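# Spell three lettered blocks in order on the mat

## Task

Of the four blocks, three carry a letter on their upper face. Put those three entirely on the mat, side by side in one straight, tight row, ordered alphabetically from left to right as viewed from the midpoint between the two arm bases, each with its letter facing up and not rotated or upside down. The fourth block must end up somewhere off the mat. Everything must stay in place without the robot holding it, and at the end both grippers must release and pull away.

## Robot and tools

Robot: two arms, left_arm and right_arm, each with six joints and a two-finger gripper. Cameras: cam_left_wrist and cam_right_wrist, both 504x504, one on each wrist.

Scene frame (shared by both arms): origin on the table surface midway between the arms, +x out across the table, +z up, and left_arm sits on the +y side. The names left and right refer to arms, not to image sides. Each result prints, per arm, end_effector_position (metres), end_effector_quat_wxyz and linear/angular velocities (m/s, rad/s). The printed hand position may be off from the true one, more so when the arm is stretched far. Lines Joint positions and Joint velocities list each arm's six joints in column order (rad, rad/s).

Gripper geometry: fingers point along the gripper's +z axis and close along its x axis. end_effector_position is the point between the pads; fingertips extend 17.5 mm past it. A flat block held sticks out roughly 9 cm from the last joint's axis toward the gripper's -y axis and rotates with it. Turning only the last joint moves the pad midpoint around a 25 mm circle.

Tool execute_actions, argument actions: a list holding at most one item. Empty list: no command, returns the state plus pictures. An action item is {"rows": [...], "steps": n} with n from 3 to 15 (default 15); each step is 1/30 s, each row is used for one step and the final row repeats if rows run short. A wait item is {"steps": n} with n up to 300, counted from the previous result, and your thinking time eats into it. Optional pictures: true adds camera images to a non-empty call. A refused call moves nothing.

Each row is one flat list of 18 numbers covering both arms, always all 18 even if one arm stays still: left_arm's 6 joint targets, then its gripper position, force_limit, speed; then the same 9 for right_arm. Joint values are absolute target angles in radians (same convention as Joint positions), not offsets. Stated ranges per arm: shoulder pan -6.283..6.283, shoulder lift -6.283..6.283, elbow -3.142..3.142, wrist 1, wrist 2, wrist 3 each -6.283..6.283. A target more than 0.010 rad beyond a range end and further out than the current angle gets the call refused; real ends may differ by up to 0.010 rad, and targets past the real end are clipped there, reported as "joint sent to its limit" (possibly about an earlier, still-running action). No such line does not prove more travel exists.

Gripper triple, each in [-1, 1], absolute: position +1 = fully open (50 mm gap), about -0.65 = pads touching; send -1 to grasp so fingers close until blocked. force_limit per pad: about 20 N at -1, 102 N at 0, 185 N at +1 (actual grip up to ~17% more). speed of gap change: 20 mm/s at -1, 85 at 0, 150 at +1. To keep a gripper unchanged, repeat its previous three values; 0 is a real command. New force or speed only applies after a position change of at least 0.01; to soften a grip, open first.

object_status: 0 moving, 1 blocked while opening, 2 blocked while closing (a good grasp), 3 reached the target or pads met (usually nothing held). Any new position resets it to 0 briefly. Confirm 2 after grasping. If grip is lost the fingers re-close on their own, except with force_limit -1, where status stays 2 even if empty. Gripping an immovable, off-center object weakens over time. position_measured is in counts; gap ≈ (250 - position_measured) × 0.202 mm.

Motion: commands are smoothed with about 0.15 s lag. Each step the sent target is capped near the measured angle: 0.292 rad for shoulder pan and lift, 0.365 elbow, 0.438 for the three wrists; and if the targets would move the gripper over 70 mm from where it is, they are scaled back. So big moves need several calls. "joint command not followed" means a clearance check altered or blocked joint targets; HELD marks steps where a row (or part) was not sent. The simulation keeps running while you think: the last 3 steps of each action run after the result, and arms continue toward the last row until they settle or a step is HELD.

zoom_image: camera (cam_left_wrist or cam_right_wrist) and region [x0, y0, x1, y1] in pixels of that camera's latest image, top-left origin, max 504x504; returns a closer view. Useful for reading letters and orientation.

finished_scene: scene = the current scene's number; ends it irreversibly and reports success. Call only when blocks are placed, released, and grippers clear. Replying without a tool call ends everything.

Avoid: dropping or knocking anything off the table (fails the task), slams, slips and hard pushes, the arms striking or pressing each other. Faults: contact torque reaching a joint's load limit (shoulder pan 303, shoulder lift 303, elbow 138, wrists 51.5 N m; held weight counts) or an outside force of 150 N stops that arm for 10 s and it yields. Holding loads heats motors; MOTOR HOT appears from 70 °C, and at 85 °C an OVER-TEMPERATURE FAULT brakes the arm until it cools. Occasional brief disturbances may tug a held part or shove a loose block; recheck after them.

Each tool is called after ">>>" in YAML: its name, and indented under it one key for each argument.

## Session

>>> execute_actions:
  actions: []

Scene clock: 0.00 s of 7600.00 s.
left_arm: end_effector_position=(+0.2629, +0.4495, +0.1972) position_measured=3 object_status=3 end_effector_quat_wxyz=(-0.400, +0.801, +0.362, -0.260) end_effector_velocity=(+0.000, +0.000, -0.000) end_effector_angular_velocity=(+0.000, -0.000, -0.001) | right_arm: end_effector_position=(+0.4961, -0.4544, +0.1251) position_measured=3 object_status=3 end_effector_quat_wxyz=(-0.288, +0.758, -0.449, -0.376) end_effector_velocity=(-0.000, -0.000, -0.000) end_effector_angular_velocity=(-0.000, +0.001, -0.000)
Joint positions: left_arm=[ 2.228 -1.435  2.137 -1.302 -1.835 -0.024] | right_arm=[ 2.482 -1.419  2.251 -1.47  -1.183  1.726]
Joint velocities: left_arm=[-0.    -0.     0.     0.     0.001  0.   ] | right_arm=[-0.001  0.     0.    -0.    -0.001  0.   ]

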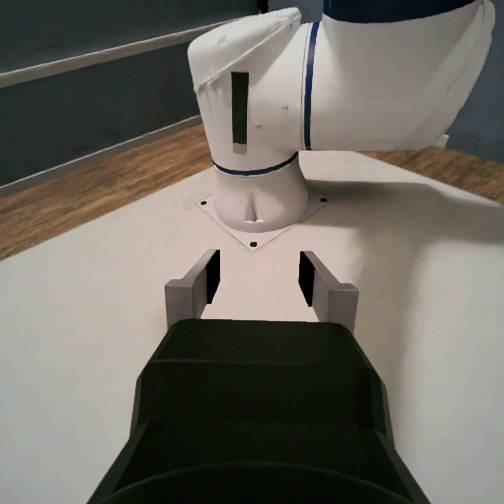

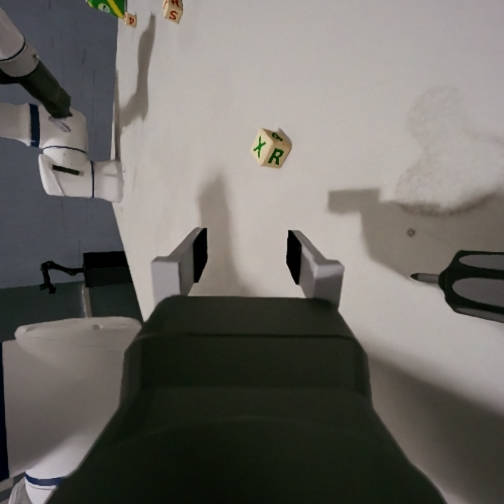

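>>> execute_actions:
  actions:
    - {"rows":[[2.3,-1.9,1.85,-1.521,-1.571,2.33,1,-0.3,0,3.3,-1.9,1.85,-1.521,-1.571,3.24,1,-0.3,0]],"steps":15}

>>> execute_actions:
  actions:
    - {"steps":52}
  pictures: true

Scene clock: 0.53 s of 7600.00 s.
left_arm: end_effector_position=(+0.3736, +0.4172, +0.3142) position_measured=3 object_status=3 end_effector_quat_wxyz=(-0.184, +0.942, +0.224, -0.170) end_effector_velocity=(+0.200, -0.012, +0.394) end_effector_angular_velocity=(-1.083, -0.707, -0.882) | right_arm: end_effector_position=(+0.5681, -0.4760, +0.2637) position_measured=3 object_status=3 end_effector_quat_wxyz=(-0.095, +0.843, -0.473, -0.240) end_effector_velocity=(+0.113, +0.098, +0.411) end_effector_angular_velocity=(-1.016, -0.375, +0.013)
Joint positions: left_arm=[ 2.266 -1.643  1.983 -1.419 -1.693  0.288] | right_arm=[ 2.686 -1.623  2.041 -1.497 -1.388  2.032]
Joint velocities: left_arm=[ 0.08  -0.61  -0.315 -0.239  0.288  0.943] | right_arm=[ 0.542 -0.543 -0.384 -0.048 -0.366  0.81 ]
Steps of this call (steps 1 to 4: nothing new was sent; steps 5 to 16: the first 12 steps of this action). Readings (joint positions | what the end effector reports):
5: left_arm=[2.228 -1.438 2.135 -1.304 -1.833 -0.020] | right_arm=[2.485 -1.422 2.247 -1.470 -1.187 1.730] | left_arm position_measured=3 object_status=3 | right_arm position_measured=3 object_status=3
6: left_arm=[2.232 -1.454 2.123 -1.317 -1.817 0.007] | right_arm=[2.503 -1.439 2.230 -1.473 -1.212 1.758] | left_arm position_measured=3 object_status=3 | right_arm position_measured=3 object_status=3
8: left_arm=[2.241 -1.490 2.085 -1.341 -1.788 0.057] | right_arm=[2.540 -1.478 2.176 -1.480 -1.258 1.814] | left_arm position_measured=3 object_status=3 | right_arm position_measured=3 object_status=3
12: left_arm=[2.255 -1.563 2.030 -1.384 -1.736 0.167] | right_arm=[2.612 -1.550 2.101 -1.489 -1.331 1.922] | left_arm position_measured=3 object_status=3 | right_arm position_measured=3 object_status=3
16: the state above

Scene clock: 2.27 s of 7600.00 s.
left_arm: end_effector_position=(+0.4617, +0.4138, +0.5102) position_measured=3 object_status=3 end_effector_quat_wxyz=(+0.000, +0.707, -0.708, +0.000) end_effector_velocity=(-0.000, -0.000, +0.000) end_effector_angular_velocity=(-0.001, +0.001, -0.001) | right_arm: end_effector_position=(+0.5300, -0.2399, +0.5102) position_measured=3 object_status=3 end_effector_quat_wxyz=(-0.000, +0.707, -0.707, +0.000) end_effector_velocity=(-0.000, -0.000, +0.001) end_effector_angular_velocity=(+0.000, -0.001, -0.000)
Joint positions: left_arm=[ 2.3   -1.9    1.85  -1.521 -1.571  2.33 ] | right_arm=[ 3.3   -1.9    1.85  -1.521 -1.571  3.24 ]
Joint velocities: left_arm=[-0.    -0.    -0.     0.    -0.001  0.001] | right_arm=[-0.001 -0.001 -0.     0.     0.    -0.   ]
Kept back: nothing.
Steps of this call (steps 1 to 3: the last 3 steps of your previous action; steps 4 to 52: the robot went on to your last target). Readings (joint positions | what the end effector reports):
1: left_arm=[2.269 -1.664 1.972 -1.427 -1.684 0.321] | right_arm=[2.704 -1.642 2.029 -1.498 -1.400 2.059] | left_arm position_measured=3 object_status=3 | right_arm position_measured=3 object_status=3
2: left_arm=[2.272 -1.684 1.962 -1.435 -1.674 0.356] | right_arm=[2.723 -1.659 2.017 -1.500 -1.412 2.088] | left_arm position_measured=3 object_status=3 | right_arm position_measured=3 object_status=3
4: left_arm=[2.277 -1.723 1.942 -1.451 -1.655 0.435] | right_arm=[2.763 -1.693 1.993 -1.503 -1.434 2.148] | left_arm position_measured=3 object_status=3 | right_arm position_measured=3 object_status=3
8: left_arm=[2.287 -1.797 1.903 -1.480 -1.620 0.639] | right_arm=[2.852 -1.752 1.953 -1.508 -1.473 2.282] | left_arm position_measured=3 object_status=3 | right_arm position_measured=3 object_status=3
52: the state above

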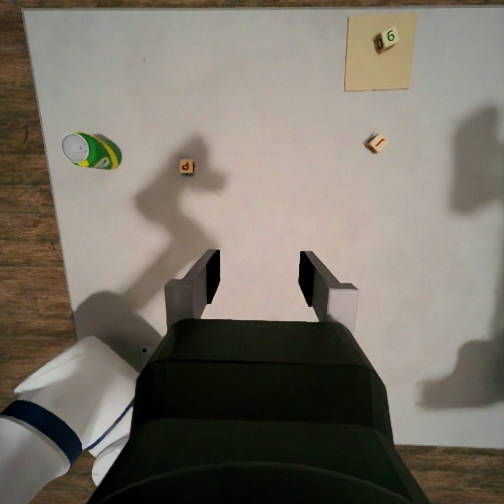

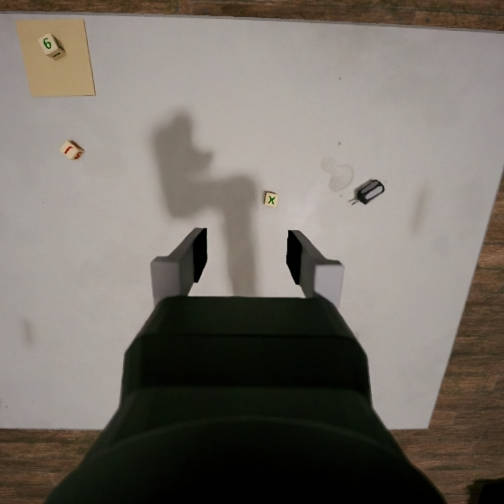

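>>> zoom_image:
  camera: "cam_left_wrist"
  region: [300,0,470,170]

>>> zoom_image:
  camera: "cam_left_wrist"
  region: [160,140,210,190]

>>> zoom_image:
  camera: "cam_right_wrist"
  region: [245,175,295,225]

Region (300, 0, 470, 170) of cam_left_wrist's 504x504 image, scaled by 2.965, with more detail than that image has.

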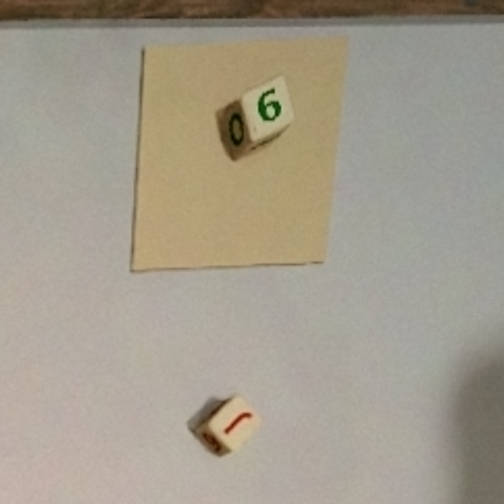

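Region (160, 140, 210, 190) of cam_left_wrist's 504x504 image, scaled by 10.080, with more detail than that image has.

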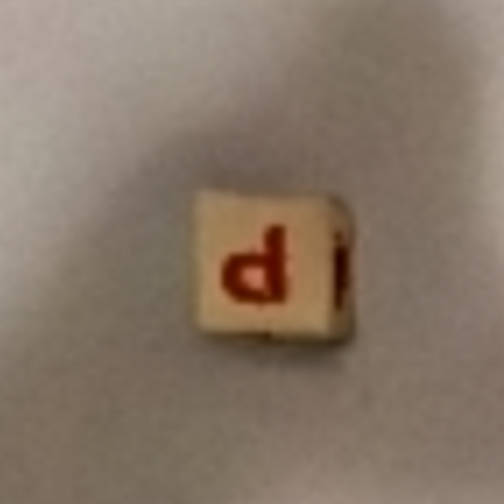

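Region (245, 175, 295, 225) of cam_right_wrist's 504x504 image, scaled by 10.080, with more detail than that image has.

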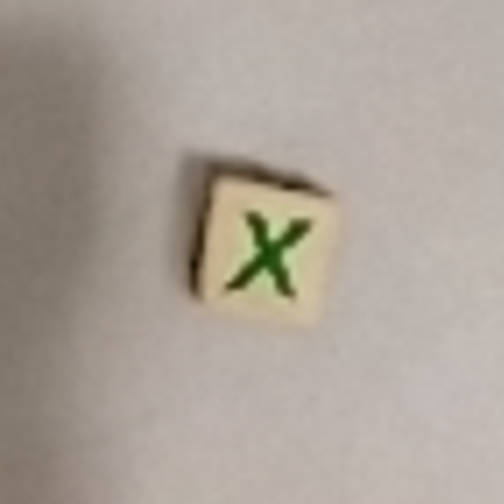

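>>> execute_actions:
  actions:
    - {"rows":[[2.7453,-1.4643,2.2931,-2.3996,-1.571,4.4145,1,-0.3,0,3.6925,-0.9358,1.4991,-2.1341,-1.571,3.2517,1,-0.3,0]],"steps":15}

>>> execute_actions:
  actions:
    - {"steps":45}
  pictures: true

Scene clock: 3.20 s of 7600.00 s.
left_arm: end_effector_position=(+0.5164, +0.4546, +0.3526) position_measured=3 object_status=3 end_effector_quat_wxyz=(-0.007, -0.681, +0.730, +0.046) end_effector_velocity=(+0.121, +0.156, -0.405) end_effector_angular_velocity=(+0.085, +0.190, -0.186) | right_arm: end_effector_position=(+0.6413, -0.1270, +0.5721) position_measured=3 object_status=3 end_effector_quat_wxyz=(-0.095, +0.753, -0.648, +0.066) end_effector_velocity=(+0.264, +0.351, +0.081) end_effector_angular_velocity=(+0.131, -0.494, +0.397)
Joint positions: left_arm=[ 2.435 -1.766  2.011 -1.723 -1.571  2.532] | right_arm=[ 3.455 -1.743  1.697 -1.756 -1.571  3.245]
Joint velocities: left_arm=[ 0.383  0.382  0.39  -0.571  0.001  0.571] | right_arm=[ 0.407  0.466 -0.337 -0.64   0.     0.011]
Steps of this call (steps 1 to 15: the robot went on to your last target; step 16: nothing new was sent; steps 17 to 28: the first 12 steps of this action). Readings (joint positions | what the end effector reports):
17: left_arm=[2.302 -1.898 1.852 -1.525 -1.571 2.334] | right_arm=[3.303 -1.898 1.847 -1.525 -1.571 3.240] | left_arm position_measured=3 object_status=3 | right_arm position_measured=3 object_status=3
18: left_arm=[2.316 -1.886 1.867 -1.546 -1.571 2.354] | right_arm=[3.317 -1.883 1.830 -1.547 -1.571 3.241] | left_arm position_measured=3 object_status=3 | right_arm position_measured=3 object_status=3
20: left_arm=[2.339 -1.862 1.898 -1.580 -1.571 2.389] | right_arm=[3.343 -1.857 1.799 -1.586 -1.571 3.242] | left_arm position_measured=3 object_status=3 | right_arm position_measured=3 object_status=3
24: left_arm=[2.385 -1.815 1.956 -1.649 -1.571 2.458] | right_arm=[3.399 -1.802 1.745 -1.669 -1.571 3.244] | left_arm position_measured=3 object_status=3 | right_arm position_measured=3 object_status=3
28: the state above

Scene clock: 4.70 s of 7600.00 s.
left_arm: end_effector_position=(+0.5647, +0.5834, +0.0903) position_measured=3 object_status=3 end_effector_quat_wxyz=(-0.000, +0.034, +0.999, -0.000) end_effector_velocity=(-0.000, +0.000, -0.000) end_effector_angular_velocity=(+0.001, -0.000, -0.012) | right_arm: end_effector_position=(+0.8271, +0.1549, +0.1049) position_measured=3 object_status=3 end_effector_quat_wxyz=(-0.005, +0.828, -0.561, +0.003) end_effector_velocity=(-0.005, +0.017, -0.127) end_effector_angular_velocity=(-0.046, +0.085, +0.018)
Joint positions: left_arm=[ 2.745 -1.464  2.293 -2.4   -1.571  4.413] | right_arm=[ 3.691 -0.952  1.501 -2.131 -1.571  3.252]
Joint velocities: left_arm=[-0.     0.    -0.    -0.     0.001  0.012] | right_arm=[ 0.018  0.144 -0.019 -0.029 -0.001  0.   ]
Kept back: nothing.
Steps of this call (steps 1 to 3: the last 3 steps of your previous action; steps 4 to 45: the robot went on to your last target). Readings (joint positions | what the end effector reports):
1: left_arm=[2.448 -1.753 2.024 -1.743 -1.571 2.552] | right_arm=[3.469 -1.727 1.686 -1.778 -1.571 3.245] | left_arm position_measured=3 object_status=3 | right_arm position_measured=3 object_status=3
2: left_arm=[2.461 -1.739 2.037 -1.763 -1.571 2.572] | right_arm=[3.482 -1.710 1.675 -1.799 -1.571 3.246] | left_arm position_measured=3 object_status=3 | right_arm position_measured=3 object_status=3
4: left_arm=[2.489 -1.712 2.062 -1.806 -1.571 2.615] | right_arm=[3.508 -1.675 1.653 -1.840 -1.571 3.247] | left_arm position_measured=3 object_status=3 | right_arm position_measured=3 object_status=3
8: left_arm=[2.547 -1.656 2.114 -1.910 -1.571 2.719] | right_arm=[3.554 -1.597 1.615 -1.914 -1.571 3.248] | left_arm position_measured=3 object_status=3 | right_arm position_measured=3 object_status=3
45: the state above

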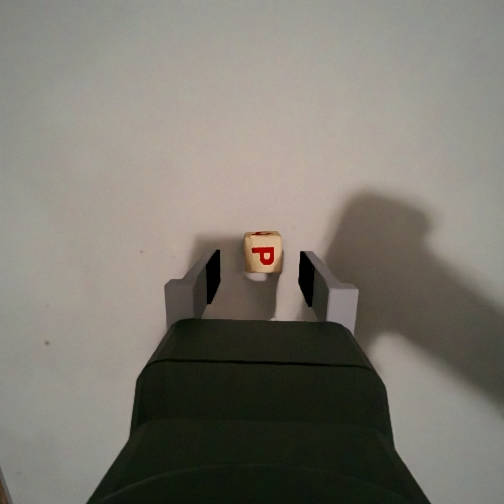

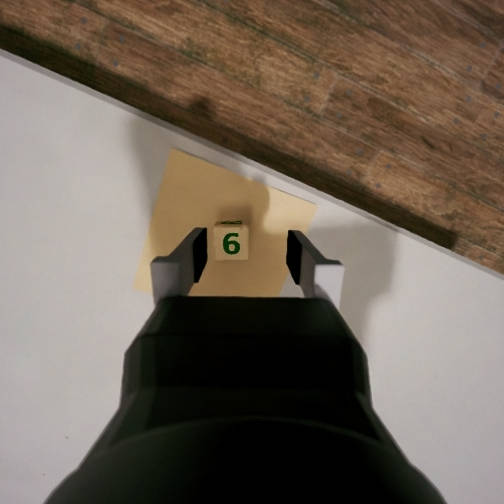

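>>> execute_actions:
  actions:
    - {"steps":10}
  pictures: true

Scene clock: 5.03 s of 7600.00 s.
left_arm: end_effector_position=(+0.5646, +0.5834, +0.0903) position_measured=3 object_status=3 end_effector_quat_wxyz=(-0.000, +0.035, +0.999, -0.000) end_effector_velocity=(-0.000, +0.000, +0.000) end_effector_angular_velocity=(-0.000, -0.000, +0.000) | right_arm: end_effector_position=(+0.8262, +0.1565, +0.0907) position_measured=3 object_status=3 end_effector_quat_wxyz=(-0.000, +0.828, -0.560, +0.000) end_effector_velocity=(-0.001, +0.001, -0.005) end_effector_angular_velocity=(-0.001, +0.004, +0.001)
Joint positions: left_arm=[ 2.745 -1.464  2.293 -2.4   -1.571  4.414] | right_arm=[ 3.692 -0.937  1.499 -2.134 -1.571  3.252]
Joint velocities: left_arm=[ 0.001 -0.     0.    -0.    -0.     0.   ] | right_arm=[ 0.001  0.006 -0.    -0.001  0.001  0.   ]
Kept back: nothing.
Steps of this call (steps 1 to 10: the robot went on to your last target). Readings (joint positions | what the end effector reports):
1: left_arm=[2.745 -1.464 2.293 -2.400 -1.571 4.414] | right_arm=[3.691 -0.948 1.500 -2.132 -1.571 3.252] | left_arm position_measured=3 object_status=3 | right_arm position_measured=3 object_status=3
2: left_arm=[2.745 -1.464 2.293 -2.400 -1.571 4.414] | right_arm=[3.691 -0.945 1.500 -2.132 -1.571 3.252] | left_arm position_measured=3 object_status=3 | right_arm position_measured=3 object_status=3
4: left_arm=[2.745 -1.464 2.293 -2.400 -1.571 4.414] | right_arm=[3.692 -0.941 1.500 -2.133 -1.571 3.252] | left_arm position_measured=3 object_status=3 | right_arm position_measured=3 object_status=3
8: left_arm=[2.745 -1.464 2.293 -2.400 -1.571 4.414] | right_arm=[3.692 -0.937 1.499 -2.134 -1.571 3.252] | left_arm position_measured=3 object_status=3 | right_arm position_measured=3 object_status=3
10: the state above

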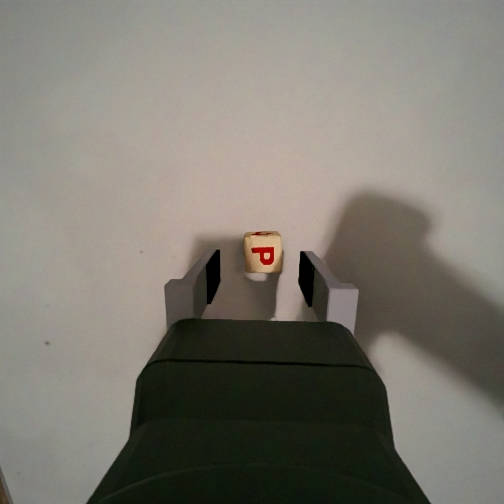

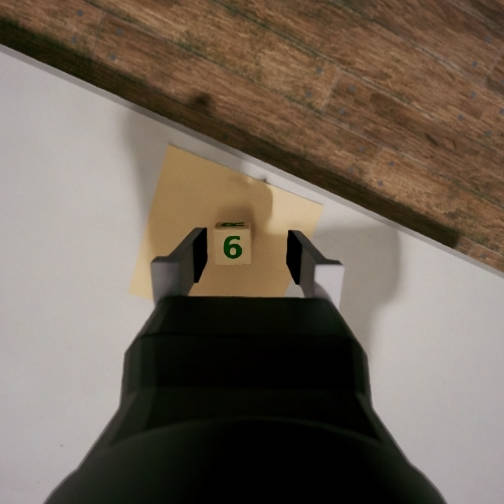

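>>> execute_actions:
  actions:
    - {"rows":[[2.75,-1.445,2.305,-2.431,-1.571,4.419,1,-0.3,0,3.705,-0.94,1.524,-2.155,-1.571,3.264,1,-0.3,0],[2.75,-1.42,2.315,-2.466,-1.571,4.419,1,-0.3,0,3.705,-0.931,1.5284,-2.168,-1.571,3.264,1,-0.3,0],[2.75,-1.395,2.324,-2.5,-1.571,4.419,1,-0.3,0,3.705,-0.931,1.5284,-2.168,-1.571,3.264,1,-0.3,0],[2.75,-1.372,2.331,-2.53,-1.571,4.419,1,-0.3,0,3.705,-0.916,1.535,-2.19,-1.571,3.264,1,-0.3,0],[2.75,-1.3505,2.3374,-2.5577,-1.571,4.419,1,-0.3,0,3.705,-0.901,1.5415,-2.211,-1.571,3.264,1,-0.3,0],[2.75,-1.3505,2.3374,-2.5577,-1.571,4.419,1,-0.3,0,3.705,-0.8866,1.5476,-2.2318,-1.571,3.264,1,-0.3,0]],"steps":15}

>>> execute_actions:
  actions:
    - {"steps":6}
  pictures: true

Scene clock: 5.77 s of 7600.00 s.
left_arm: end_effector_position=(+0.5632, +0.5867, +0.0277) position_measured=3 object_status=3 end_effector_quat_wxyz=(-0.000, +0.035, +0.999, -0.000) end_effector_velocity=(-0.003, +0.001, -0.038) end_effector_angular_velocity=(-0.001, +0.000, +0.000) | right_arm: end_effector_position=(+0.8119, +0.1621, +0.0316) position_measured=3 object_status=3 end_effector_quat_wxyz=(+0.000, +0.828, -0.560, +0.000) end_effector_velocity=(-0.005, +0.001, -0.052) end_effector_angular_velocity=(+0.001, -0.002, -0.001)
Joint positions: left_arm=[ 2.75  -1.358  2.335 -2.548 -1.571  4.419] | right_arm=[ 3.705 -0.892  1.544 -2.223 -1.571  3.264]
Joint velocities: left_arm=[ 0.001  0.068  0.024 -0.092 -0.001  0.001] | right_arm=[ 0.004  0.047  0.029 -0.078 -0.     0.005]
Steps of this call (steps 1 to 10: the robot went on to your last target; steps 11 to 22: the first 12 steps of this action). Readings (joint positions | what the end effector reports):
11: left_arm=[2.746 -1.463 2.294 -2.401 -1.571 4.415] | right_arm=[3.693 -0.936 1.500 -2.135 -1.571 3.252] | left_arm position_measured=3 object_status=3 | right_arm position_measured=3 object_status=3
12: left_arm=[2.747 -1.458 2.297 -2.411 -1.571 4.416] | right_arm=[3.696 -0.937 1.505 -2.141 -1.571 3.255] | left_arm position_measured=3 object_status=3 | right_arm position_measured=3 object_status=3
14: left_arm=[2.748 -1.432 2.308 -2.448 -1.571 4.417] | right_arm=[3.700 -0.933 1.517 -2.154 -1.571 3.259] | left_arm position_measured=3 object_status=3 | right_arm position_measured=3 object_status=3
18: left_arm=[2.749 -1.376 2.329 -2.523 -1.571 4.418] | right_arm=[3.704 -0.904 1.537 -2.202 -1.571 3.263] | left_arm position_measured=3 object_status=3 | right_arm position_measured=3 object_status=3
22: the state above

Scene clock: 5.97 s of 7600.00 s.
left_arm: end_effector_position=(+0.5629, +0.5869, +0.0241) position_measured=3 object_status=3 end_effector_quat_wxyz=(-0.000, +0.035, +0.999, -0.000) end_effector_velocity=(-0.000, -0.000, -0.006) end_effector_angular_velocity=(+0.000, +0.000, -0.000) | right_arm: end_effector_position=(+0.8114, +0.1622, +0.0267) position_measured=3 object_status=3 end_effector_quat_wxyz=(+0.000, +0.828, -0.560, +0.000) end_effector_velocity=(-0.001, -0.000, -0.010) end_effector_angular_velocity=(-0.000, +0.001, -0.001)
Joint positions: left_arm=[ 2.75  -1.352  2.337 -2.556 -1.571  4.419] | right_arm=[ 3.705 -0.887  1.547 -2.23  -1.571  3.264]
Joint velocities: left_arm=[-0.     0.011  0.004 -0.015 -0.    -0.   ] | right_arm=[ 0.     0.008  0.005 -0.012  0.     0.001]
Kept back: nothing.
Steps of this call (steps 1 to 3: the last 3 steps of your previous action; steps 4 to 6: the robot went on to your last target). Readings (joint positions | what the end effector reports):
1: left_arm=[2.750 -1.356 2.335 -2.550 -1.571 4.419] | right_arm=[3.705 -0.891 1.545 -2.226 -1.571 3.264] | left_arm position_measured=3 object_status=3 | right_arm position_measured=3 object_status=3
2: left_arm=[2.750 -1.355 2.336 -2.552 -1.571 4.419] | right_arm=[3.705 -0.890 1.546 -2.227 -1.571 3.264] | left_arm position_measured=3 object_status=3 | right_arm position_measured=3 object_status=3
4: left_arm=[2.750 -1.353 2.337 -2.555 -1.571 4.419] | right_arm=[3.705 -0.888 1.547 -2.229 -1.571 3.264] | left_arm position_measured=3 object_status=3 | right_arm position_measured=3 object_status=3
6: the state above

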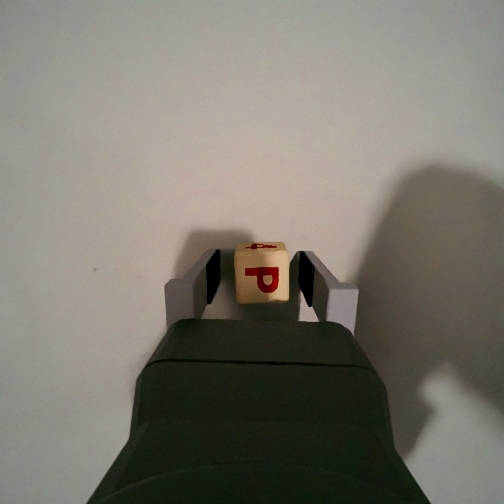

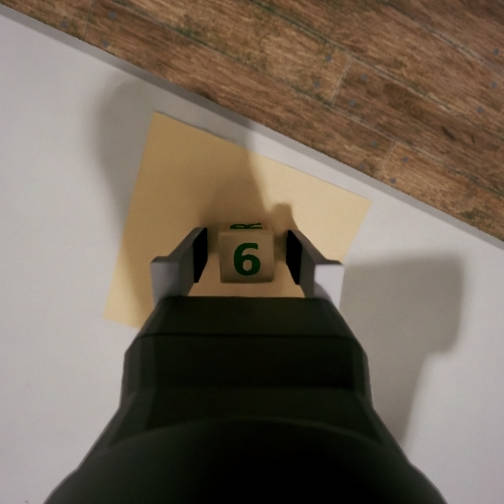

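>>> execute_actions:
  actions:
    - {"rows":[[2.75,-1.3505,2.3374,-2.5577,-1.571,4.419,-1,-0.3,0.3,3.705,-0.8866,1.5476,-2.2318,-1.571,3.264,-1,-0.3,0.3]],"steps":13}

>>> execute_actions:
  actions:
    - {"rows":[[2.75,-1.38,2.329,-2.52,-1.571,4.419,-1,-0.3,0.3,3.705,-0.901,1.5415,-2.211,-1.571,3.264,-1,-0.3,0.3],[2.75,-1.42,2.315,-2.466,-1.571,4.419,-1,-0.3,0.3,3.705,-0.916,1.535,-2.19,-1.571,3.264,-1,-0.3,0.3],[2.75,-1.464,2.293,-2.4,-1.571,4.2,-1,-0.3,0.3,3.705,-0.931,1.5284,-2.168,-1.571,3.1,-1,-0.3,0.3],[2.75,-1.464,2.293,-2.4,-1.571,0.794,-1,-0.3,0.3,3.705,-0.931,1.5284,-2.168,-1.571,3.0,-1,-0.3,0.3],[2.75,-1.464,2.293,-2.4,-1.571,0.794,-1,-0.3,0.3,3.42,-1.2945,2.1314,-2.4077,-1.571,1.9,-1,-0.3,0.3]],"steps":15}

>>> execute_actions:
  actions:
    - {"steps":16}

Scene clock: 6.60 s of 7600.00 s.
left_arm: end_effector_position=(+0.5629, +0.5870, +0.0235) position_measured=107 object_status=0 end_effector_quat_wxyz=(-0.000, +0.035, +0.999, -0.000) end_effector_velocity=(+0.000, -0.000, +0.000) end_effector_angular_velocity=(+0.001, -0.001, -0.000) | right_arm: end_effector_position=(+0.8113, +0.1622, +0.0257) position_measured=106 object_status=0 end_effector_quat_wxyz=(+0.000, +0.828, -0.560, +0.000) end_effector_velocity=(-0.000, +0.000, -0.001) end_effector_angular_velocity=(-0.000, +0.001, +0.000)
Joint positions: left_arm=[ 2.75  -1.351  2.337 -2.558 -1.571  4.419] | right_arm=[ 3.705 -0.887  1.548 -2.232 -1.571  3.264]
Joint velocities: left_arm=[-0.001 -0.    -0.     0.     0.002 -0.   ] | right_arm=[ 0.     0.001  0.    -0.     0.     0.   ]
Steps of this call (steps 1 to 9: the robot went on to your last target; steps 10 to 19: the first 10 steps of this action). Readings (joint positions | what the end effector reports):
10: left_arm=[2.750 -1.351 2.337 -2.558 -1.571 4.419] | right_arm=[3.705 -0.887 1.548 -2.232 -1.571 3.264] | left_arm position_measured=14 object_status=0 | right_arm position_measured=14 object_status=0
11: left_arm=[2.750 -1.351 2.337 -2.558 -1.571 4.419] | right_arm=[3.705 -0.887 1.548 -2.232 -1.571 3.264] | left_arm position_measured=31 object_status=0 | right_arm position_measured=31 object_status=0
13: left_arm=[2.750 -1.351 2.337 -2.558 -1.571 4.419] | right_arm=[3.705 -0.887 1.548 -2.232 -1.571 3.264] | left_arm position_measured=66 object_status=0 | right_arm position_measured=66 object_status=0
17: left_arm=[2.750 -1.351 2.337 -2.558 -1.571 4.419] | right_arm=[3.705 -0.887 1.548 -2.232 -1.571 3.264] | left_arm position_measured=107 object_status=0 | right_arm position_measured=106 object_status=0
19: the state above

Scene clock: 7.10 s of 7600.00 s.
left_arm: end_effector_position=(+0.5798, +0.5899, +0.0857) position_measured=107 object_status=2 end_effector_quat_wxyz=(-0.000, -0.273, +0.962, -0.000) end_effector_velocity=(+0.056, +0.035, +0.041) end_effector_angular_velocity=(+0.001, -0.000, +2.629) | right_arm: end_effector_position=(+0.8148, +0.0619, +0.0867) position_measured=106 object_status=2 end_effector_quat_wxyz=(-0.018, +0.869, -0.494, +0.014) end_effector_velocity=(-0.094, -0.424, +0.135) end_effector_angular_velocity=(+0.018, -0.148, +0.485)
Joint positions: left_arm=[ 2.75  -1.457  2.296 -2.41  -1.571  3.797] | right_arm=[ 3.602 -1.034  1.69  -2.273 -1.571  3.004]
Joint velocities: left_arm=[ 0.    -0.066 -0.029  0.095  0.001 -2.629] | right_arm=[-0.407 -0.585  0.741 -0.3   -0.    -0.892]
Steps of this call (steps 1 to 3: the last 3 steps of your previous action; steps 4 to 15: the first 12 steps of this action). Readings (joint positions | what the end effector reports):
4: left_arm=[2.750 -1.352 2.337 -2.556 -1.571 4.419] | right_arm=[3.705 -0.887 1.548 -2.231 -1.571 3.264] | left_arm position_measured=107 object_status=2 | right_arm position_measured=106 object_status=2
5: left_arm=[2.750 -1.360 2.335 -2.544 -1.571 4.419] | right_arm=[3.705 -0.891 1.547 -2.225 -1.571 3.264] | left_arm position_measured=107 object_status=2 | right_arm position_measured=106 object_status=2
7: left_arm=[2.750 -1.394 2.322 -2.499 -1.571 4.385] | right_arm=[3.705 -0.906 1.539 -2.205 -1.571 3.231] | left_arm position_measured=107 object_status=2 | right_arm position_measured=106 object_status=2
11: left_arm=[2.750 -1.440 2.304 -2.435 -1.571 4.136] | right_arm=[3.659 -0.960 1.598 -2.230 -1.571 3.115] | left_arm position_measured=107 object_status=2 | right_arm position_measured=106 object_status=2
15: the state above

Scene clock: 7.63 s of 7600.00 s.
left_arm: end_effector_position=(+0.5889, +0.6225, +0.0902) position_measured=107 object_status=2 end_effector_quat_wxyz=(+0.000, +0.853, -0.521, +0.000) end_effector_velocity=(-0.032, +0.061, +0.000) end_effector_angular_velocity=(-0.000, +0.001, +2.768) | right_arm: end_effector_position=(+0.6733, -0.1089, +0.0707) position_measured=106 object_status=2 end_effector_quat_wxyz=(-0.001, +0.985, -0.171, +0.002) end_effector_velocity=(-0.191, -0.113, -0.028) end_effector_angular_velocity=(-0.022, +0.042, +2.195)
Joint positions: left_arm=[ 2.75  -1.464  2.293 -2.4   -1.571  2.304] | right_arm=[ 3.435 -1.273  2.093 -2.396 -1.571  2.149]
Joint velocities: left_arm=[-0.    -0.001  0.     0.001 -0.    -2.769] | right_arm=[-0.139 -0.198  0.345 -0.102  0.    -2.334]
Kept back: nothing.
Steps of this call (steps 1 to 3: the last 3 steps of your previous action; steps 4 to 16: the robot went on to your last target). Readings (joint positions | what the end effector reports):
1: left_arm=[2.750 -1.459 2.295 -2.408 -1.571 3.707] | right_arm=[3.588 -1.053 1.716 -2.283 -1.571 2.973] | left_arm position_measured=107 object_status=2 | right_arm position_measured=106 object_status=2
2: left_arm=[2.750 -1.460 2.295 -2.406 -1.571 3.616] | right_arm=[3.575 -1.072 1.743 -2.293 -1.571 2.941] | left_arm position_measured=107 object_status=2 | right_arm position_measured=106 object_status=2
4: left_arm=[2.750 -1.462 2.294 -2.403 -1.571 3.431] | right_arm=[3.551 -1.106 1.798 -2.310 -1.571 2.875] | left_arm position_measured=107 object_status=2 | right_arm position_measured=106 object_status=2
8: left_arm=[2.750 -1.463 2.293 -2.401 -1.571 3.057] | right_arm=[3.508 -1.168 1.908 -2.342 -1.571 2.718] | left_arm position_measured=107 object_status=2 | right_arm position_measured=106 object_status=2
16: the state above

>>> execute_actions:
  actions:
    - {"rows":[[2.56,-1.22,1.93,-2.281,-1.571,0.794,-1,-0.3,0.3,3.42,-1.27,2.14,-2.441,-1.571,1.9,-1,-0.3,0.3],[2.56,-1.22,1.93,-2.281,-1.571,0.794,-1,-0.3,0.3,3.42,-1.25,2.146,-2.467,-1.571,1.9,-1,-0.3,0.3],[2.56,-1.22,1.93,-2.281,-1.571,0.794,-1,-0.3,0.3,3.42,-1.23,2.1522,-2.493,-1.571,1.9,-1,-0.3,0.3]],"steps":14}

>>> execute_actions:
  actions:
    - {"rows":[[2.3746,-0.9275,1.516,-2.1593,-1.571,0.794,-1,-0.3,0.3,3.42,-1.23,2.1522,-2.493,-1.571,1.9,-1,-0.3,0.3],[2.3746,-0.9275,1.516,-2.1593,-1.571,0.794,-1,-0.3,0.3,3.42,-1.23,2.1522,-2.493,-1.571,1.9,1,-0.3,0.3],[2.3746,-0.9275,1.516,-2.1593,-1.571,0.794,-1,-0.3,0.3,3.42,-1.23,2.1522,-2.493,-1.571,1.9,1,-0.3,0.3],[2.3746,-0.9275,1.516,-2.1593,-1.571,0.794,-1,-0.3,0.3,3.42,-1.23,2.1522,-2.493,-1.571,1.9,1,-0.3,0.3],[2.3746,-0.9275,1.516,-2.1593,-1.571,0.794,-1,-0.3,0.3,3.42,-1.23,2.1522,-2.493,-1.571,1.9,1,-0.3,0.3],[2.3746,-0.9275,1.516,-2.1593,-1.571,0.794,-1,-0.3,0.3,3.42,-1.26,2.143,-2.454,-1.571,1.9,1,-0.3,0.3],[2.3746,-0.9275,1.516,-2.1593,-1.571,0.794,-1,-0.3,0.3,3.42,-1.2945,2.1314,-2.4077,-1.571,1.9,1,-0.3,0.3],[2.3746,-0.9275,1.516,-2.1593,-1.571,0.794,-1,-0.3,0.3,3.42,-1.32,2.122,-2.373,-1.571,1.9,1,-0.3,0.3]],"steps":12}

>>> execute_actions:
  actions:
    - {"rows":[[2.3746,-0.9275,1.516,-2.1593,-1.571,0.794,-1,-0.3,0.3,3.1322,-1.6125,2.4618,-2.4201,-1.571,1.6914,1,-0.3,0.3]],"steps":15}

>>> execute_actions:
  actions:
    - {"steps":16}
  pictures: true

Scene clock: 8.40 s of 7600.00 s.
left_arm: end_effector_position=(+0.6545, +0.5204, +0.1026) position_measured=107 object_status=2 end_effector_quat_wxyz=(+0.000, +0.996, +0.094, +0.000) end_effector_velocity=(+0.242, -0.378, +0.021) end_effector_angular_velocity=(-0.000, +0.001, +0.138) | right_arm: end_effector_position=(+0.6522, -0.1216, +0.0269) position_measured=106 object_status=2 end_effector_quat_wxyz=(+0.000, +0.998, -0.055, +0.000) end_effector_velocity=(-0.001, +0.000, -0.024) end_effector_angular_velocity=(-0.000, +0.001, +0.003)
Joint positions: left_arm=[ 2.641 -1.325  2.085 -2.332 -1.571  0.911] | right_arm=[ 3.42  -1.234  2.151 -2.488 -1.571  1.9  ]
Joint velocities: left_arm=[-0.329  0.422 -0.626  0.205 -0.    -0.467] | right_arm=[ 0.001  0.036  0.012 -0.047 -0.    -0.002]
Steps of this call (steps 1 to 12: the robot went on to your last target; steps 13 to 23: the first 11 steps of this action). Readings (joint positions | what the end effector reports):
13: left_arm=[2.749 -1.463 2.291 -2.399 -1.571 1.089] | right_arm=[3.420 -1.293 2.131 -2.409 -1.571 1.905] | left_arm position_measured=107 object_status=2 | right_arm position_measured=106 object_status=2
14: left_arm=[2.743 -1.455 2.279 -2.395 -1.571 1.050] | right_arm=[3.420 -1.287 2.133 -2.419 -1.571 1.903] | left_arm position_measured=107 object_status=2 | right_arm position_measured=106 object_status=2
16: left_arm=[2.719 -1.425 2.234 -2.381 -1.571 1.023] | right_arm=[3.420 -1.264 2.141 -2.449 -1.571 1.902] | left_arm position_measured=107 object_status=2 | right_arm position_measured=106 object_status=2
20: left_arm=[2.675 -1.368 2.149 -2.353 -1.571 0.959] | right_arm=[3.420 -1.240 2.149 -2.480 -1.571 1.901] | left_arm position_measured=107 object_status=2 | right_arm position_measured=106 object_status=2
23: the state above

Scene clock: 8.80 s of 7600.00 s.
left_arm: end_effector_position=(+0.7352, +0.3583, +0.0916) position_measured=107 object_status=2 end_effector_quat_wxyz=(-0.005, +0.998, +0.069, -0.007) end_effector_velocity=(+0.197, -0.405, -0.009) end_effector_angular_velocity=(-0.025, -0.037, -0.206) | right_arm: end_effector_position=(+0.6525, -0.1216, +0.0529) position_measured=3 object_status=0 end_effector_quat_wxyz=(+0.000, +0.998, -0.055, +0.000) end_effector_velocity=(+0.022, +0.006, +0.333) end_effector_angular_velocity=(+0.015, -0.065, +0.001)
Joint positions: left_arm=[ 2.509 -1.139  1.832 -2.247 -1.571  0.829] | right_arm=[ 3.42  -1.273  2.138 -2.436 -1.571  1.9  ]
Joint velocities: left_arm=[-0.278  0.437 -0.662  0.18  -0.001 -0.072] | right_arm=[ 0.002 -0.472 -0.175  0.579  0.     0.001]
Steps of this call (steps 1 to 3: the last 3 steps of your previous action; steps 4 to 12: the first 9 steps of this action). Readings (joint positions | what the end effector reports):
4: left_arm=[2.597 -1.267 2.001 -2.304 -1.571 0.850] | right_arm=[3.420 -1.231 2.152 -2.491 -1.571 1.900] | left_arm position_measured=107 object_status=2 | right_arm position_measured=106 object_status=2
5: left_arm=[2.584 -1.251 1.981 -2.296 -1.571 0.848] | right_arm=[3.420 -1.231 2.152 -2.492 -1.571 1.900] | left_arm position_measured=107 object_status=2 | right_arm position_measured=95 object_status=0
7: left_arm=[2.560 -1.219 1.940 -2.280 -1.571 0.842] | right_arm=[3.420 -1.230 2.152 -2.492 -1.571 1.900] | left_arm position_measured=107 object_status=2 | right_arm position_measured=61 object_status=0
11: left_arm=[2.518 -1.153 1.854 -2.253 -1.571 0.831] | right_arm=[3.420 -1.255 2.145 -2.459 -1.571 1.900] | left_arm position_measured=107 object_status=2 | right_arm position_measured=3 object_status=0
12: the state above

Scene clock: 9.30 s of 7600.00 s.
left_arm: end_effector_position=(+0.7984, +0.1695, +0.0763) position_measured=107 object_status=2 end_effector_quat_wxyz=(-0.000, +1.000, +0.022, -0.001) end_effector_velocity=(+0.025, -0.120, -0.014) end_effector_angular_velocity=(-0.008, -0.008, -0.056) | right_arm: end_effector_position=(+0.5564, -0.2635, +0.0879) position_measured=3 object_status=3 end_effector_quat_wxyz=(+0.000, +0.996, -0.085, -0.000) end_effector_velocity=(-0.302, -0.300, -0.009) end_effector_angular_velocity=(-0.000, +0.000, -0.163)
Joint positions: left_arm=[ 2.383 -0.941  1.536 -2.165 -1.571  0.796] | right_arm=[ 3.2   -1.54   2.383 -2.414 -1.571  1.74 ]
Joint velocities: left_arm=[-0.077  0.122 -0.185  0.051 -0.001 -0.02 ] | right_arm=[-0.58  -0.627  0.681 -0.054 -0.001 -0.417]
Steps of this call (steps 1 to 3: the last 3 steps of your previous action; steps 4 to 15: the first 12 steps of this action). Readings (joint positions | what the end effector reports):
4: left_arm=[2.471 -1.079 1.742 -2.222 -1.571 0.819] | right_arm=[3.417 -1.309 2.130 -2.393 -1.571 1.898] | left_arm position_measured=107 object_status=2 | right_arm position_measured=3 object_status=0
5: left_arm=[2.461 -1.064 1.720 -2.216 -1.571 0.816] | right_arm=[3.399 -1.327 2.150 -2.394 -1.571 1.884] | left_arm position_measured=107 object_status=2 | right_arm position_measured=3 object_status=3
7: left_arm=[2.442 -1.034 1.675 -2.203 -1.571 0.812] | right_arm=[3.360 -1.367 2.196 -2.398 -1.571 1.857] | left_arm position_measured=107 object_status=2 | right_arm position_measured=3 object_status=3
11: left_arm=[2.404 -0.974 1.586 -2.179 -1.571 0.802] | right_arm=[3.282 -1.452 2.288 -2.406 -1.571 1.800] | left_arm position_measured=107 object_status=2 | right_arm position_measured=3 object_status=3
15: the state above

Scene clock: 9.83 s of 7600.00 s.
left_arm: end_effector_position=(+0.8010, +0.1562, +0.0748) position_measured=107 object_status=2 end_effector_quat_wxyz=(+0.000, +1.000, +0.019, -0.000) end_effector_velocity=(+0.000, -0.001, +0.000) end_effector_angular_velocity=(-0.000, -0.000, -0.000) | right_arm: end_effector_position=(+0.5210, -0.2954, +0.0855) position_measured=3 object_status=3 end_effector_quat_wxyz=(+0.000, +0.996, -0.094, -0.000) end_effector_velocity=(-0.002, -0.003, -0.000) end_effector_angular_velocity=(-0.000, +0.000, -0.003)
Joint positions: left_arm=[ 2.375 -0.928  1.516 -2.159 -1.571  0.794] | right_arm=[ 3.133 -1.612  2.461 -2.42  -1.571  1.692]
Joint velocities: left_arm=[-0.     0.001 -0.002  0.     0.     0.   ] | right_arm=[-0.006 -0.005  0.005 -0.    -0.    -0.003]
Kept back: nothing.
Steps of this call (steps 1 to 3: the last 3 steps of your previous action; steps 4 to 16: the robot went on to your last target). Readings (joint positions | what the end effector reports):
1: left_arm=[2.381 -0.938 1.531 -2.163 -1.571 0.796] | right_arm=[3.182 -1.559 2.404 -2.415 -1.571 1.727] | left_arm position_measured=107 object_status=2 | right_arm position_measured=3 object_status=3
2: left_arm=[2.379 -0.935 1.527 -2.162 -1.571 0.795] | right_arm=[3.168 -1.574 2.420 -2.416 -1.571 1.718] | left_arm position_measured=107 object_status=2 | right_arm position_measured=3 object_status=3
4: left_arm=[2.377 -0.932 1.522 -2.161 -1.571 0.795] | right_arm=[3.152 -1.591 2.439 -2.418 -1.571 1.706] | left_arm position_measured=107 object_status=2 | right_arm position_measured=3 object_status=3
8: left_arm=[2.375 -0.929 1.518 -2.160 -1.571 0.794] | right_arm=[3.138 -1.606 2.455 -2.420 -1.571 1.696] | left_arm position_measured=107 object_status=2 | right_arm position_measured=3 object_status=3
16: the state above

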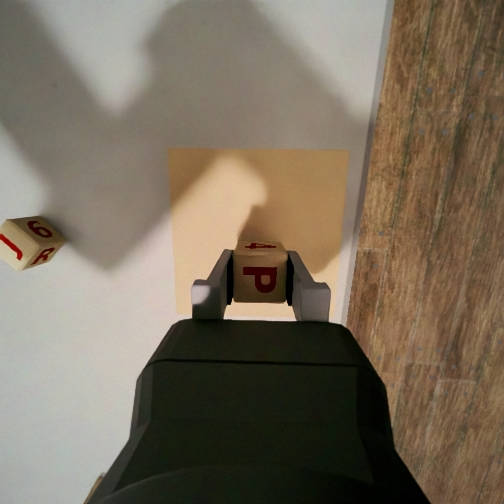

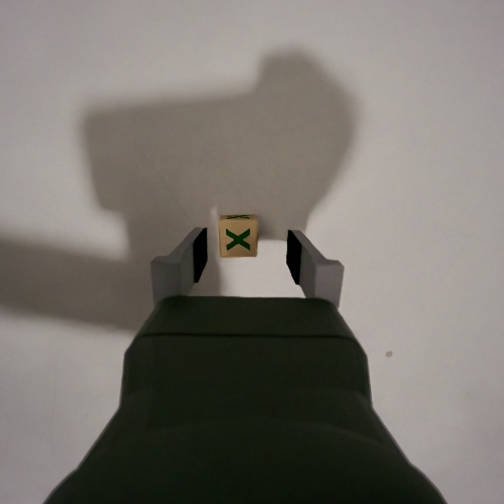

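>>> execute_actions:
  actions:
    - {"rows":[[2.379,-0.922,1.528,-2.177,-1.571,0.8,-1,-0.3,0.3,3.1256,-1.6,2.487,-2.458,-1.571,1.675,1,-0.3,0.3],[2.379,-0.913,1.532,-2.19,-1.571,0.8,-1,-0.3,0.3,3.1256,-1.585,2.492,-2.478,-1.571,1.675,1,-0.3,0.3],[2.379,-0.904,1.536,-2.203,-1.571,0.8,-1,-0.3,0.3,3.1256,-1.569,2.4976,-2.4993,-1.571,1.675,1,-0.3,0.3],[2.379,-0.895,1.54,-2.216,-1.571,0.8,-1,-0.3,0.3,3.1256,-1.53,2.509,-2.55,-1.571,1.675,1,-0.3,0.3],[2.379,-0.886,1.5442,-2.229,-1.571,0.8,-1,-0.3,0.3,3.1256,-1.4909,2.5203,-2.6002,-1.571,1.675,1,-0.3,0.3]],"steps":15}

>>> execute_actions:
  actions:
    - {"steps":7}
  pictures: true

Scene clock: 10.53 s of 7600.00 s.
left_arm: end_effector_position=(+0.8011, +0.1616, +0.0299) position_measured=107 object_status=2 end_effector_quat_wxyz=(+0.000, +1.000, +0.018, -0.000) end_effector_velocity=(+0.000, +0.003, -0.028) end_effector_angular_velocity=(-0.000, -0.001, -0.000) | right_arm: end_effector_position=(+0.5138, -0.2981, +0.0277) position_measured=3 object_status=3 end_effector_quat_wxyz=(+0.000, +0.996, -0.090, +0.000) end_effector_velocity=(-0.004, -0.001, -0.038) end_effector_angular_velocity=(-0.001, -0.003, +0.003)
Joint positions: left_arm=[ 2.379 -0.889  1.543 -2.225 -1.571  0.8  ] | right_arm=[ 3.126 -1.5    2.517 -2.587 -1.571  1.676]
Joint velocities: left_arm=[ 0.002  0.025  0.014 -0.04   0.     0.002] | right_arm=[-0.002  0.084  0.032 -0.119 -0.001 -0.005]
Steps of this call (steps 1 to 9: the robot went on to your last target; steps 10 to 21: the first 12 steps of this action). Readings (joint positions | what the end effector reports):
10: left_arm=[2.375 -0.927 1.516 -2.160 -1.571 0.794] | right_arm=[3.132 -1.612 2.463 -2.422 -1.571 1.691] | left_arm position_measured=107 object_status=2 | right_arm position_measured=3 object_status=3
11: left_arm=[2.375 -0.926 1.519 -2.165 -1.571 0.795] | right_arm=[3.130 -1.609 2.469 -2.433 -1.571 1.687] | left_arm position_measured=107 object_status=2 | right_arm position_measured=3 object_status=3
13: left_arm=[2.377 -0.917 1.527 -2.181 -1.571 0.798] | right_arm=[3.128 -1.591 2.482 -2.462 -1.571 1.681] | left_arm position_measured=107 object_status=2 | right_arm position_measured=3 object_status=3
17: left_arm=[2.378 -0.895 1.539 -2.214 -1.571 0.799] | right_arm=[3.126 -1.523 2.508 -2.555 -1.571 1.677] | left_arm position_measured=107 object_status=2 | right_arm position_measured=3 object_status=3
21: the state above

Scene clock: 10.77 s of 7600.00 s.
left_arm: end_effector_position=(+0.8011, +0.1618, +0.0273) position_measured=107 object_status=2 end_effector_quat_wxyz=(+0.000, +1.000, +0.018, +0.000) end_effector_velocity=(-0.001, -0.000, -0.003) end_effector_angular_velocity=(+0.000, -0.000, -0.001) | right_arm: end_effector_position=(+0.5133, -0.2981, +0.0239) position_measured=3 object_status=3 end_effector_quat_wxyz=(+0.000, +0.996, -0.090, +0.000) end_effector_velocity=(-0.001, +0.000, -0.004) end_effector_angular_velocity=(-0.001, -0.001, +0.002)
Joint positions: left_arm=[ 2.379 -0.886  1.544 -2.228 -1.571  0.8  ] | right_arm=[ 3.126 -1.492  2.52  -2.599 -1.571  1.675]
Joint velocities: left_arm=[-0.001  0.002  0.002 -0.004  0.     0.   ] | right_arm=[ 0.001  0.009  0.004 -0.014 -0.001 -0.001]
Kept back: nothing.
Steps of this call (steps 1 to 3: the last 3 steps of your previous action; steps 4 to 7: the robot went on to your last target). Readings (joint positions | what the end effector reports):
1: left_arm=[2.379 -0.888 1.543 -2.226 -1.571 0.800] | right_arm=[3.126 -1.498 2.518 -2.591 -1.571 1.675] | left_arm position_measured=107 object_status=2 | right_arm position_measured=3 object_status=3
2: left_arm=[2.379 -0.888 1.543 -2.227 -1.571 0.800] | right_arm=[3.126 -1.496 2.518 -2.593 -1.571 1.675] | left_arm position_measured=107 object_status=2 | right_arm position_measured=3 object_status=3
4: left_arm=[2.379 -0.887 1.544 -2.228 -1.571 0.800] | right_arm=[3.126 -1.494 2.519 -2.596 -1.571 1.675] | left_arm position_measured=107 object_status=2 | right_arm position_measured=3 object_status=3
7: the state above

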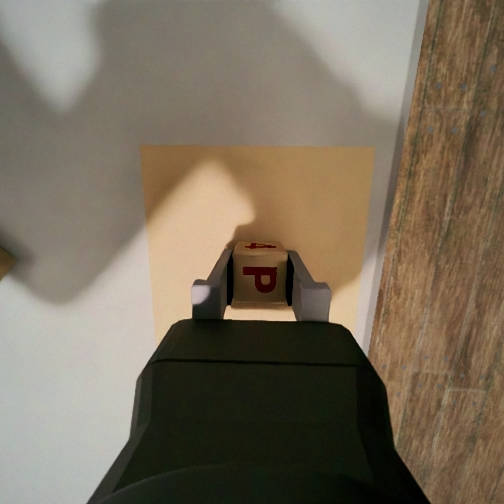

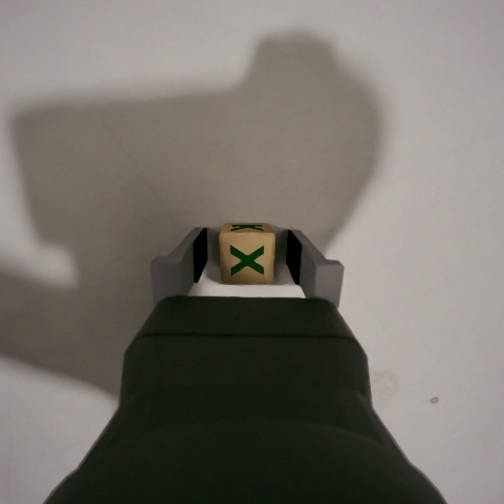

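>>> execute_actions:
  actions:
    - {"rows":[[2.379,-0.8845,1.5446,-2.231,-1.571,0.8,-1,-0.3,0.3,3.1256,-1.4909,2.5203,-2.6002,-1.571,1.675,-1,-0.3,0.3],[2.379,-0.8845,1.5446,-2.231,-1.571,0.8,-1,-0.3,0.3,3.1256,-1.4909,2.5203,-2.6002,-1.571,1.675,-1,-0.3,0.3],[2.379,-0.8845,1.5446,-2.231,-1.571,0.8,-1,-0.3,0.3,3.1256,-1.4909,2.5203,-2.6002,-1.571,1.675,-1,-0.3,0.3],[2.379,-0.8845,1.5446,-2.231,-1.571,0.8,1,-0.3,0.3,3.1256,-1.4909,2.5203,-2.6002,-1.571,1.675,-1,-0.3,0.3],[2.379,-0.8845,1.5446,-2.231,-1.571,0.8,1,-0.3,0.3,3.1256,-1.4909,2.5203,-2.6002,-1.571,1.675,-1,-0.3,0.3],[2.379,-0.8845,1.5446,-2.231,-1.571,0.8,1,-0.3,0.3,3.1256,-1.4909,2.5203,-2.6002,-1.571,1.675,-1,-0.3,0.3],[2.379,-0.8845,1.5446,-2.231,-1.571,0.8,1,-0.3,0.3,3.1256,-1.4909,2.5203,-2.6002,-1.571,1.675,-1,-0.3,0.3],[2.379,-0.904,1.536,-2.203,-1.571,0.8,1,-0.3,0.3,3.1256,-1.4909,2.5203,-2.6002,-1.571,1.675,-1,-0.3,0.3],[2.379,-0.922,1.528,-2.177,-1.571,0.8,1,-0.3,0.3,3.1256,-1.4909,2.5203,-2.6002,-1.571,1.675,-1,-0.3,0.3],[2.379,-0.942,1.518,-2.147,-1.571,0.8,1,-0.3,0.3,3.1256,-1.4909,2.5203,-2.6002,-1.571,1.675,-1,-0.3,0.3]],"steps":14}

>>> execute_actions:
  actions:
    - {"rows":[[2.2127,-1.1634,1.8897,-2.2971,-1.571,1.422,1,-0.3,0.3,3.1256,-1.53,2.509,-2.55,-1.571,1.675,-1,-0.3,0.3],[2.2127,-1.1634,1.8897,-2.2971,-1.571,1.422,1,-0.3,0.3,3.1256,-1.569,2.4976,-2.4993,-1.571,1.675,-1,-0.3,0.3],[2.2127,-1.1634,1.8897,-2.2971,-1.571,1.422,1,-0.3,0.3,3.1322,-1.6125,2.4618,-2.4201,-1.571,1.8,-1,-0.3,0.3]],"steps":15}

>>> execute_actions:
  actions:
    - {"steps":14}
  pictures: true

Scene clock: 11.47 s of 7600.00 s.
left_arm: end_effector_position=(+0.8015, +0.1615, +0.0531) position_measured=3 object_status=0 end_effector_quat_wxyz=(+0.000, +1.000, +0.018, -0.000) end_effector_velocity=(+0.017, -0.016, +0.348) end_effector_angular_velocity=(-0.041, -0.044, +0.001) | right_arm: end_effector_position=(+0.5133, -0.2981, +0.0234) position_measured=107 object_status=0 end_effector_quat_wxyz=(+0.000, +0.996, -0.090, +0.000) end_effector_velocity=(-0.000, -0.000, -0.001) end_effector_angular_velocity=(+0.000, +0.002, -0.002)
Joint positions: left_arm=[ 2.379 -0.911  1.532 -2.192 -1.571  0.8  ] | right_arm=[ 3.126 -1.491  2.52  -2.6   -1.571  1.675]
Joint velocities: left_arm=[-0.    -0.317 -0.162  0.419 -0.001 -0.001] | right_arm=[-0.     0.002  0.    -0.    -0.     0.001]
Steps of this call (steps 1 to 10: the robot went on to your last target; steps 11 to 21: the first 11 steps of this action). Readings (joint positions | what the end effector reports):
11: left_arm=[2.379 -0.886 1.544 -2.229 -1.571 0.800] | right_arm=[3.126 -1.491 2.520 -2.600 -1.571 1.675] | left_arm position_measured=107 object_status=2 | right_arm position_measured=14 object_status=0
12: left_arm=[2.379 -0.886 1.544 -2.230 -1.571 0.800] | right_arm=[3.126 -1.491 2.520 -2.600 -1.571 1.675] | left_arm position_measured=107 object_status=2 | right_arm position_measured=31 object_status=0
14: left_arm=[2.379 -0.885 1.544 -2.230 -1.571 0.800] | right_arm=[3.126 -1.491 2.520 -2.600 -1.571 1.675] | left_arm position_measured=96 object_status=0 | right_arm position_measured=66 object_status=0
18: left_arm=[2.379 -0.885 1.545 -2.230 -1.571 0.800] | right_arm=[3.126 -1.491 2.520 -2.600 -1.571 1.675] | left_arm position_measured=27 object_status=0 | right_arm position_measured=107 object_status=0
21: the state above

Scene clock: 11.97 s of 7600.00 s.
left_arm: end_effector_position=(+0.6433, +0.1553, +0.0853) position_measured=3 object_status=3 end_effector_quat_wxyz=(+0.000, +0.951, -0.308, -0.000) end_effector_velocity=(-0.236, +0.019, +0.004) end_effector_angular_velocity=(-0.003, -0.003, -1.136) | right_arm: end_effector_position=(+0.5229, -0.2964, +0.0822) position_measured=107 object_status=2 end_effector_quat_wxyz=(+0.000, +0.989, -0.145, -0.000) end_effector_velocity=(+0.004, +0.002, +0.029) end_effector_angular_velocity=(-0.000, +0.000, -0.066)
Joint positions: left_arm=[ 2.236 -1.13   1.837 -2.277 -1.571  1.32 ] | right_arm=[ 3.132 -1.607  2.465 -2.429 -1.571  1.792]
Joint velocities: left_arm=[-0.217 -0.302  0.478 -0.18   0.001  0.919] | right_arm=[ 0.006 -0.051 -0.029  0.081 -0.     0.072]
Steps of this call (steps 1 to 3: the last 3 steps of your previous action; steps 4 to 15: the first 12 steps of this action). Readings (joint positions | what the end effector reports):
4: left_arm=[2.378 -0.935 1.526 -2.162 -1.571 0.805] | right_arm=[3.126 -1.492 2.520 -2.598 -1.571 1.675] | left_arm position_measured=3 object_status=0 | right_arm position_measured=107 object_status=2
5: left_arm=[2.368 -0.950 1.548 -2.170 -1.571 0.832] | right_arm=[3.126 -1.503 2.518 -2.583 -1.571 1.675] | left_arm position_measured=3 object_status=0 | right_arm position_measured=107 object_status=2
7: left_arm=[2.339 -0.988 1.610 -2.192 -1.571 0.910] | right_arm=[3.127 -1.545 2.499 -2.524 -1.571 1.707] | left_arm position_measured=3 object_status=3 | right_arm position_measured=107 object_status=2
11: left_arm=[2.284 -1.064 1.731 -2.238 -1.571 1.117] | right_arm=[3.131 -1.593 2.473 -2.450 -1.571 1.773] | left_arm position_measured=3 object_status=3 | right_arm position_measured=107 object_status=2
15: the state above

Scene clock: 12.43 s of 7600.00 s.
left_arm: end_effector_position=(+0.6177, +0.1580, +0.0852) position_measured=3 object_status=3 end_effector_quat_wxyz=(+0.000, +0.930, -0.366, -0.000) end_effector_velocity=(-0.004, -0.000, -0.000) end_effector_angular_velocity=(+0.000, +0.001, -0.017) | right_arm: end_effector_position=(+0.5233, -0.2963, +0.0854) position_measured=107 object_status=2 end_effector_quat_wxyz=(+0.000, +0.989, -0.148, +0.000) end_effector_velocity=(+0.000, -0.000, -0.000) end_effector_angular_velocity=(-0.000, +0.001, -0.002)
Joint positions: left_arm=[ 2.213 -1.163  1.889 -2.297 -1.571  1.421] | right_arm=[ 3.132 -1.612  2.462 -2.42  -1.571  1.8  ]
Joint velocities: left_arm=[-0.004 -0.004  0.007 -0.002 -0.     0.013] | right_arm=[-0.001  0.    -0.     0.001 -0.     0.002]
Kept back: nothing.
Steps of this call (steps 1 to 3: the last 3 steps of your previous action; steps 4 to 14: the robot went on to your last target). Readings (joint positions | what the end effector reports):
1: left_arm=[2.230 -1.139 1.851 -2.283 -1.571 1.347] | right_arm=[3.132 -1.608 2.464 -2.427 -1.571 1.794] | left_arm position_measured=3 object_status=3 | right_arm position_measured=107 object_status=2
2: left_arm=[2.226 -1.146 1.861 -2.286 -1.571 1.367] | right_arm=[3.132 -1.609 2.464 -2.425 -1.571 1.796] | left_arm position_measured=3 object_status=3 | right_arm position_measured=107 object_status=2
4: left_arm=[2.220 -1.154 1.874 -2.291 -1.571 1.392] | right_arm=[3.132 -1.611 2.463 -2.423 -1.571 1.798] | left_arm position_measured=3 object_status=3 | right_arm position_measured=107 object_status=2
8: left_arm=[2.215 -1.161 1.885 -2.295 -1.571 1.413] | right_arm=[3.132 -1.612 2.462 -2.421 -1.571 1.799] | left_arm position_measured=3 object_status=3 | right_arm position_measured=107 object_status=2
14: the state above

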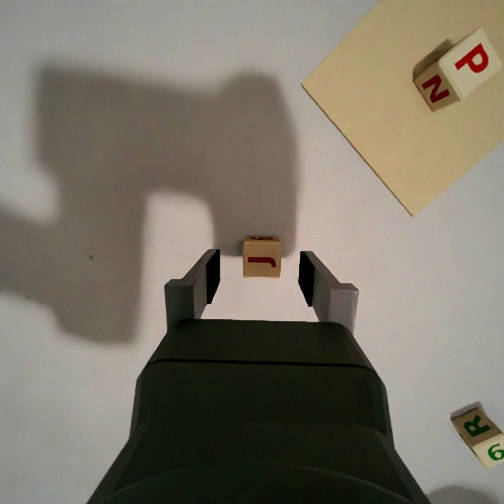

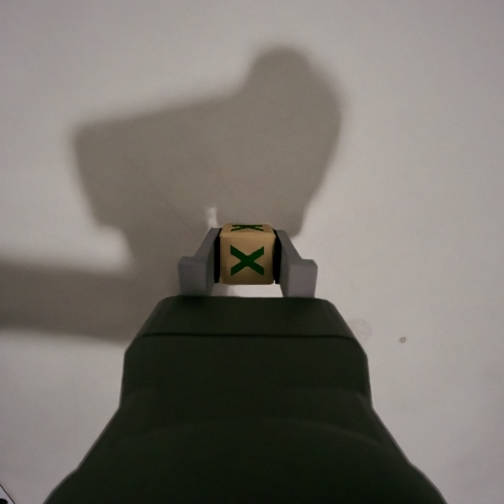

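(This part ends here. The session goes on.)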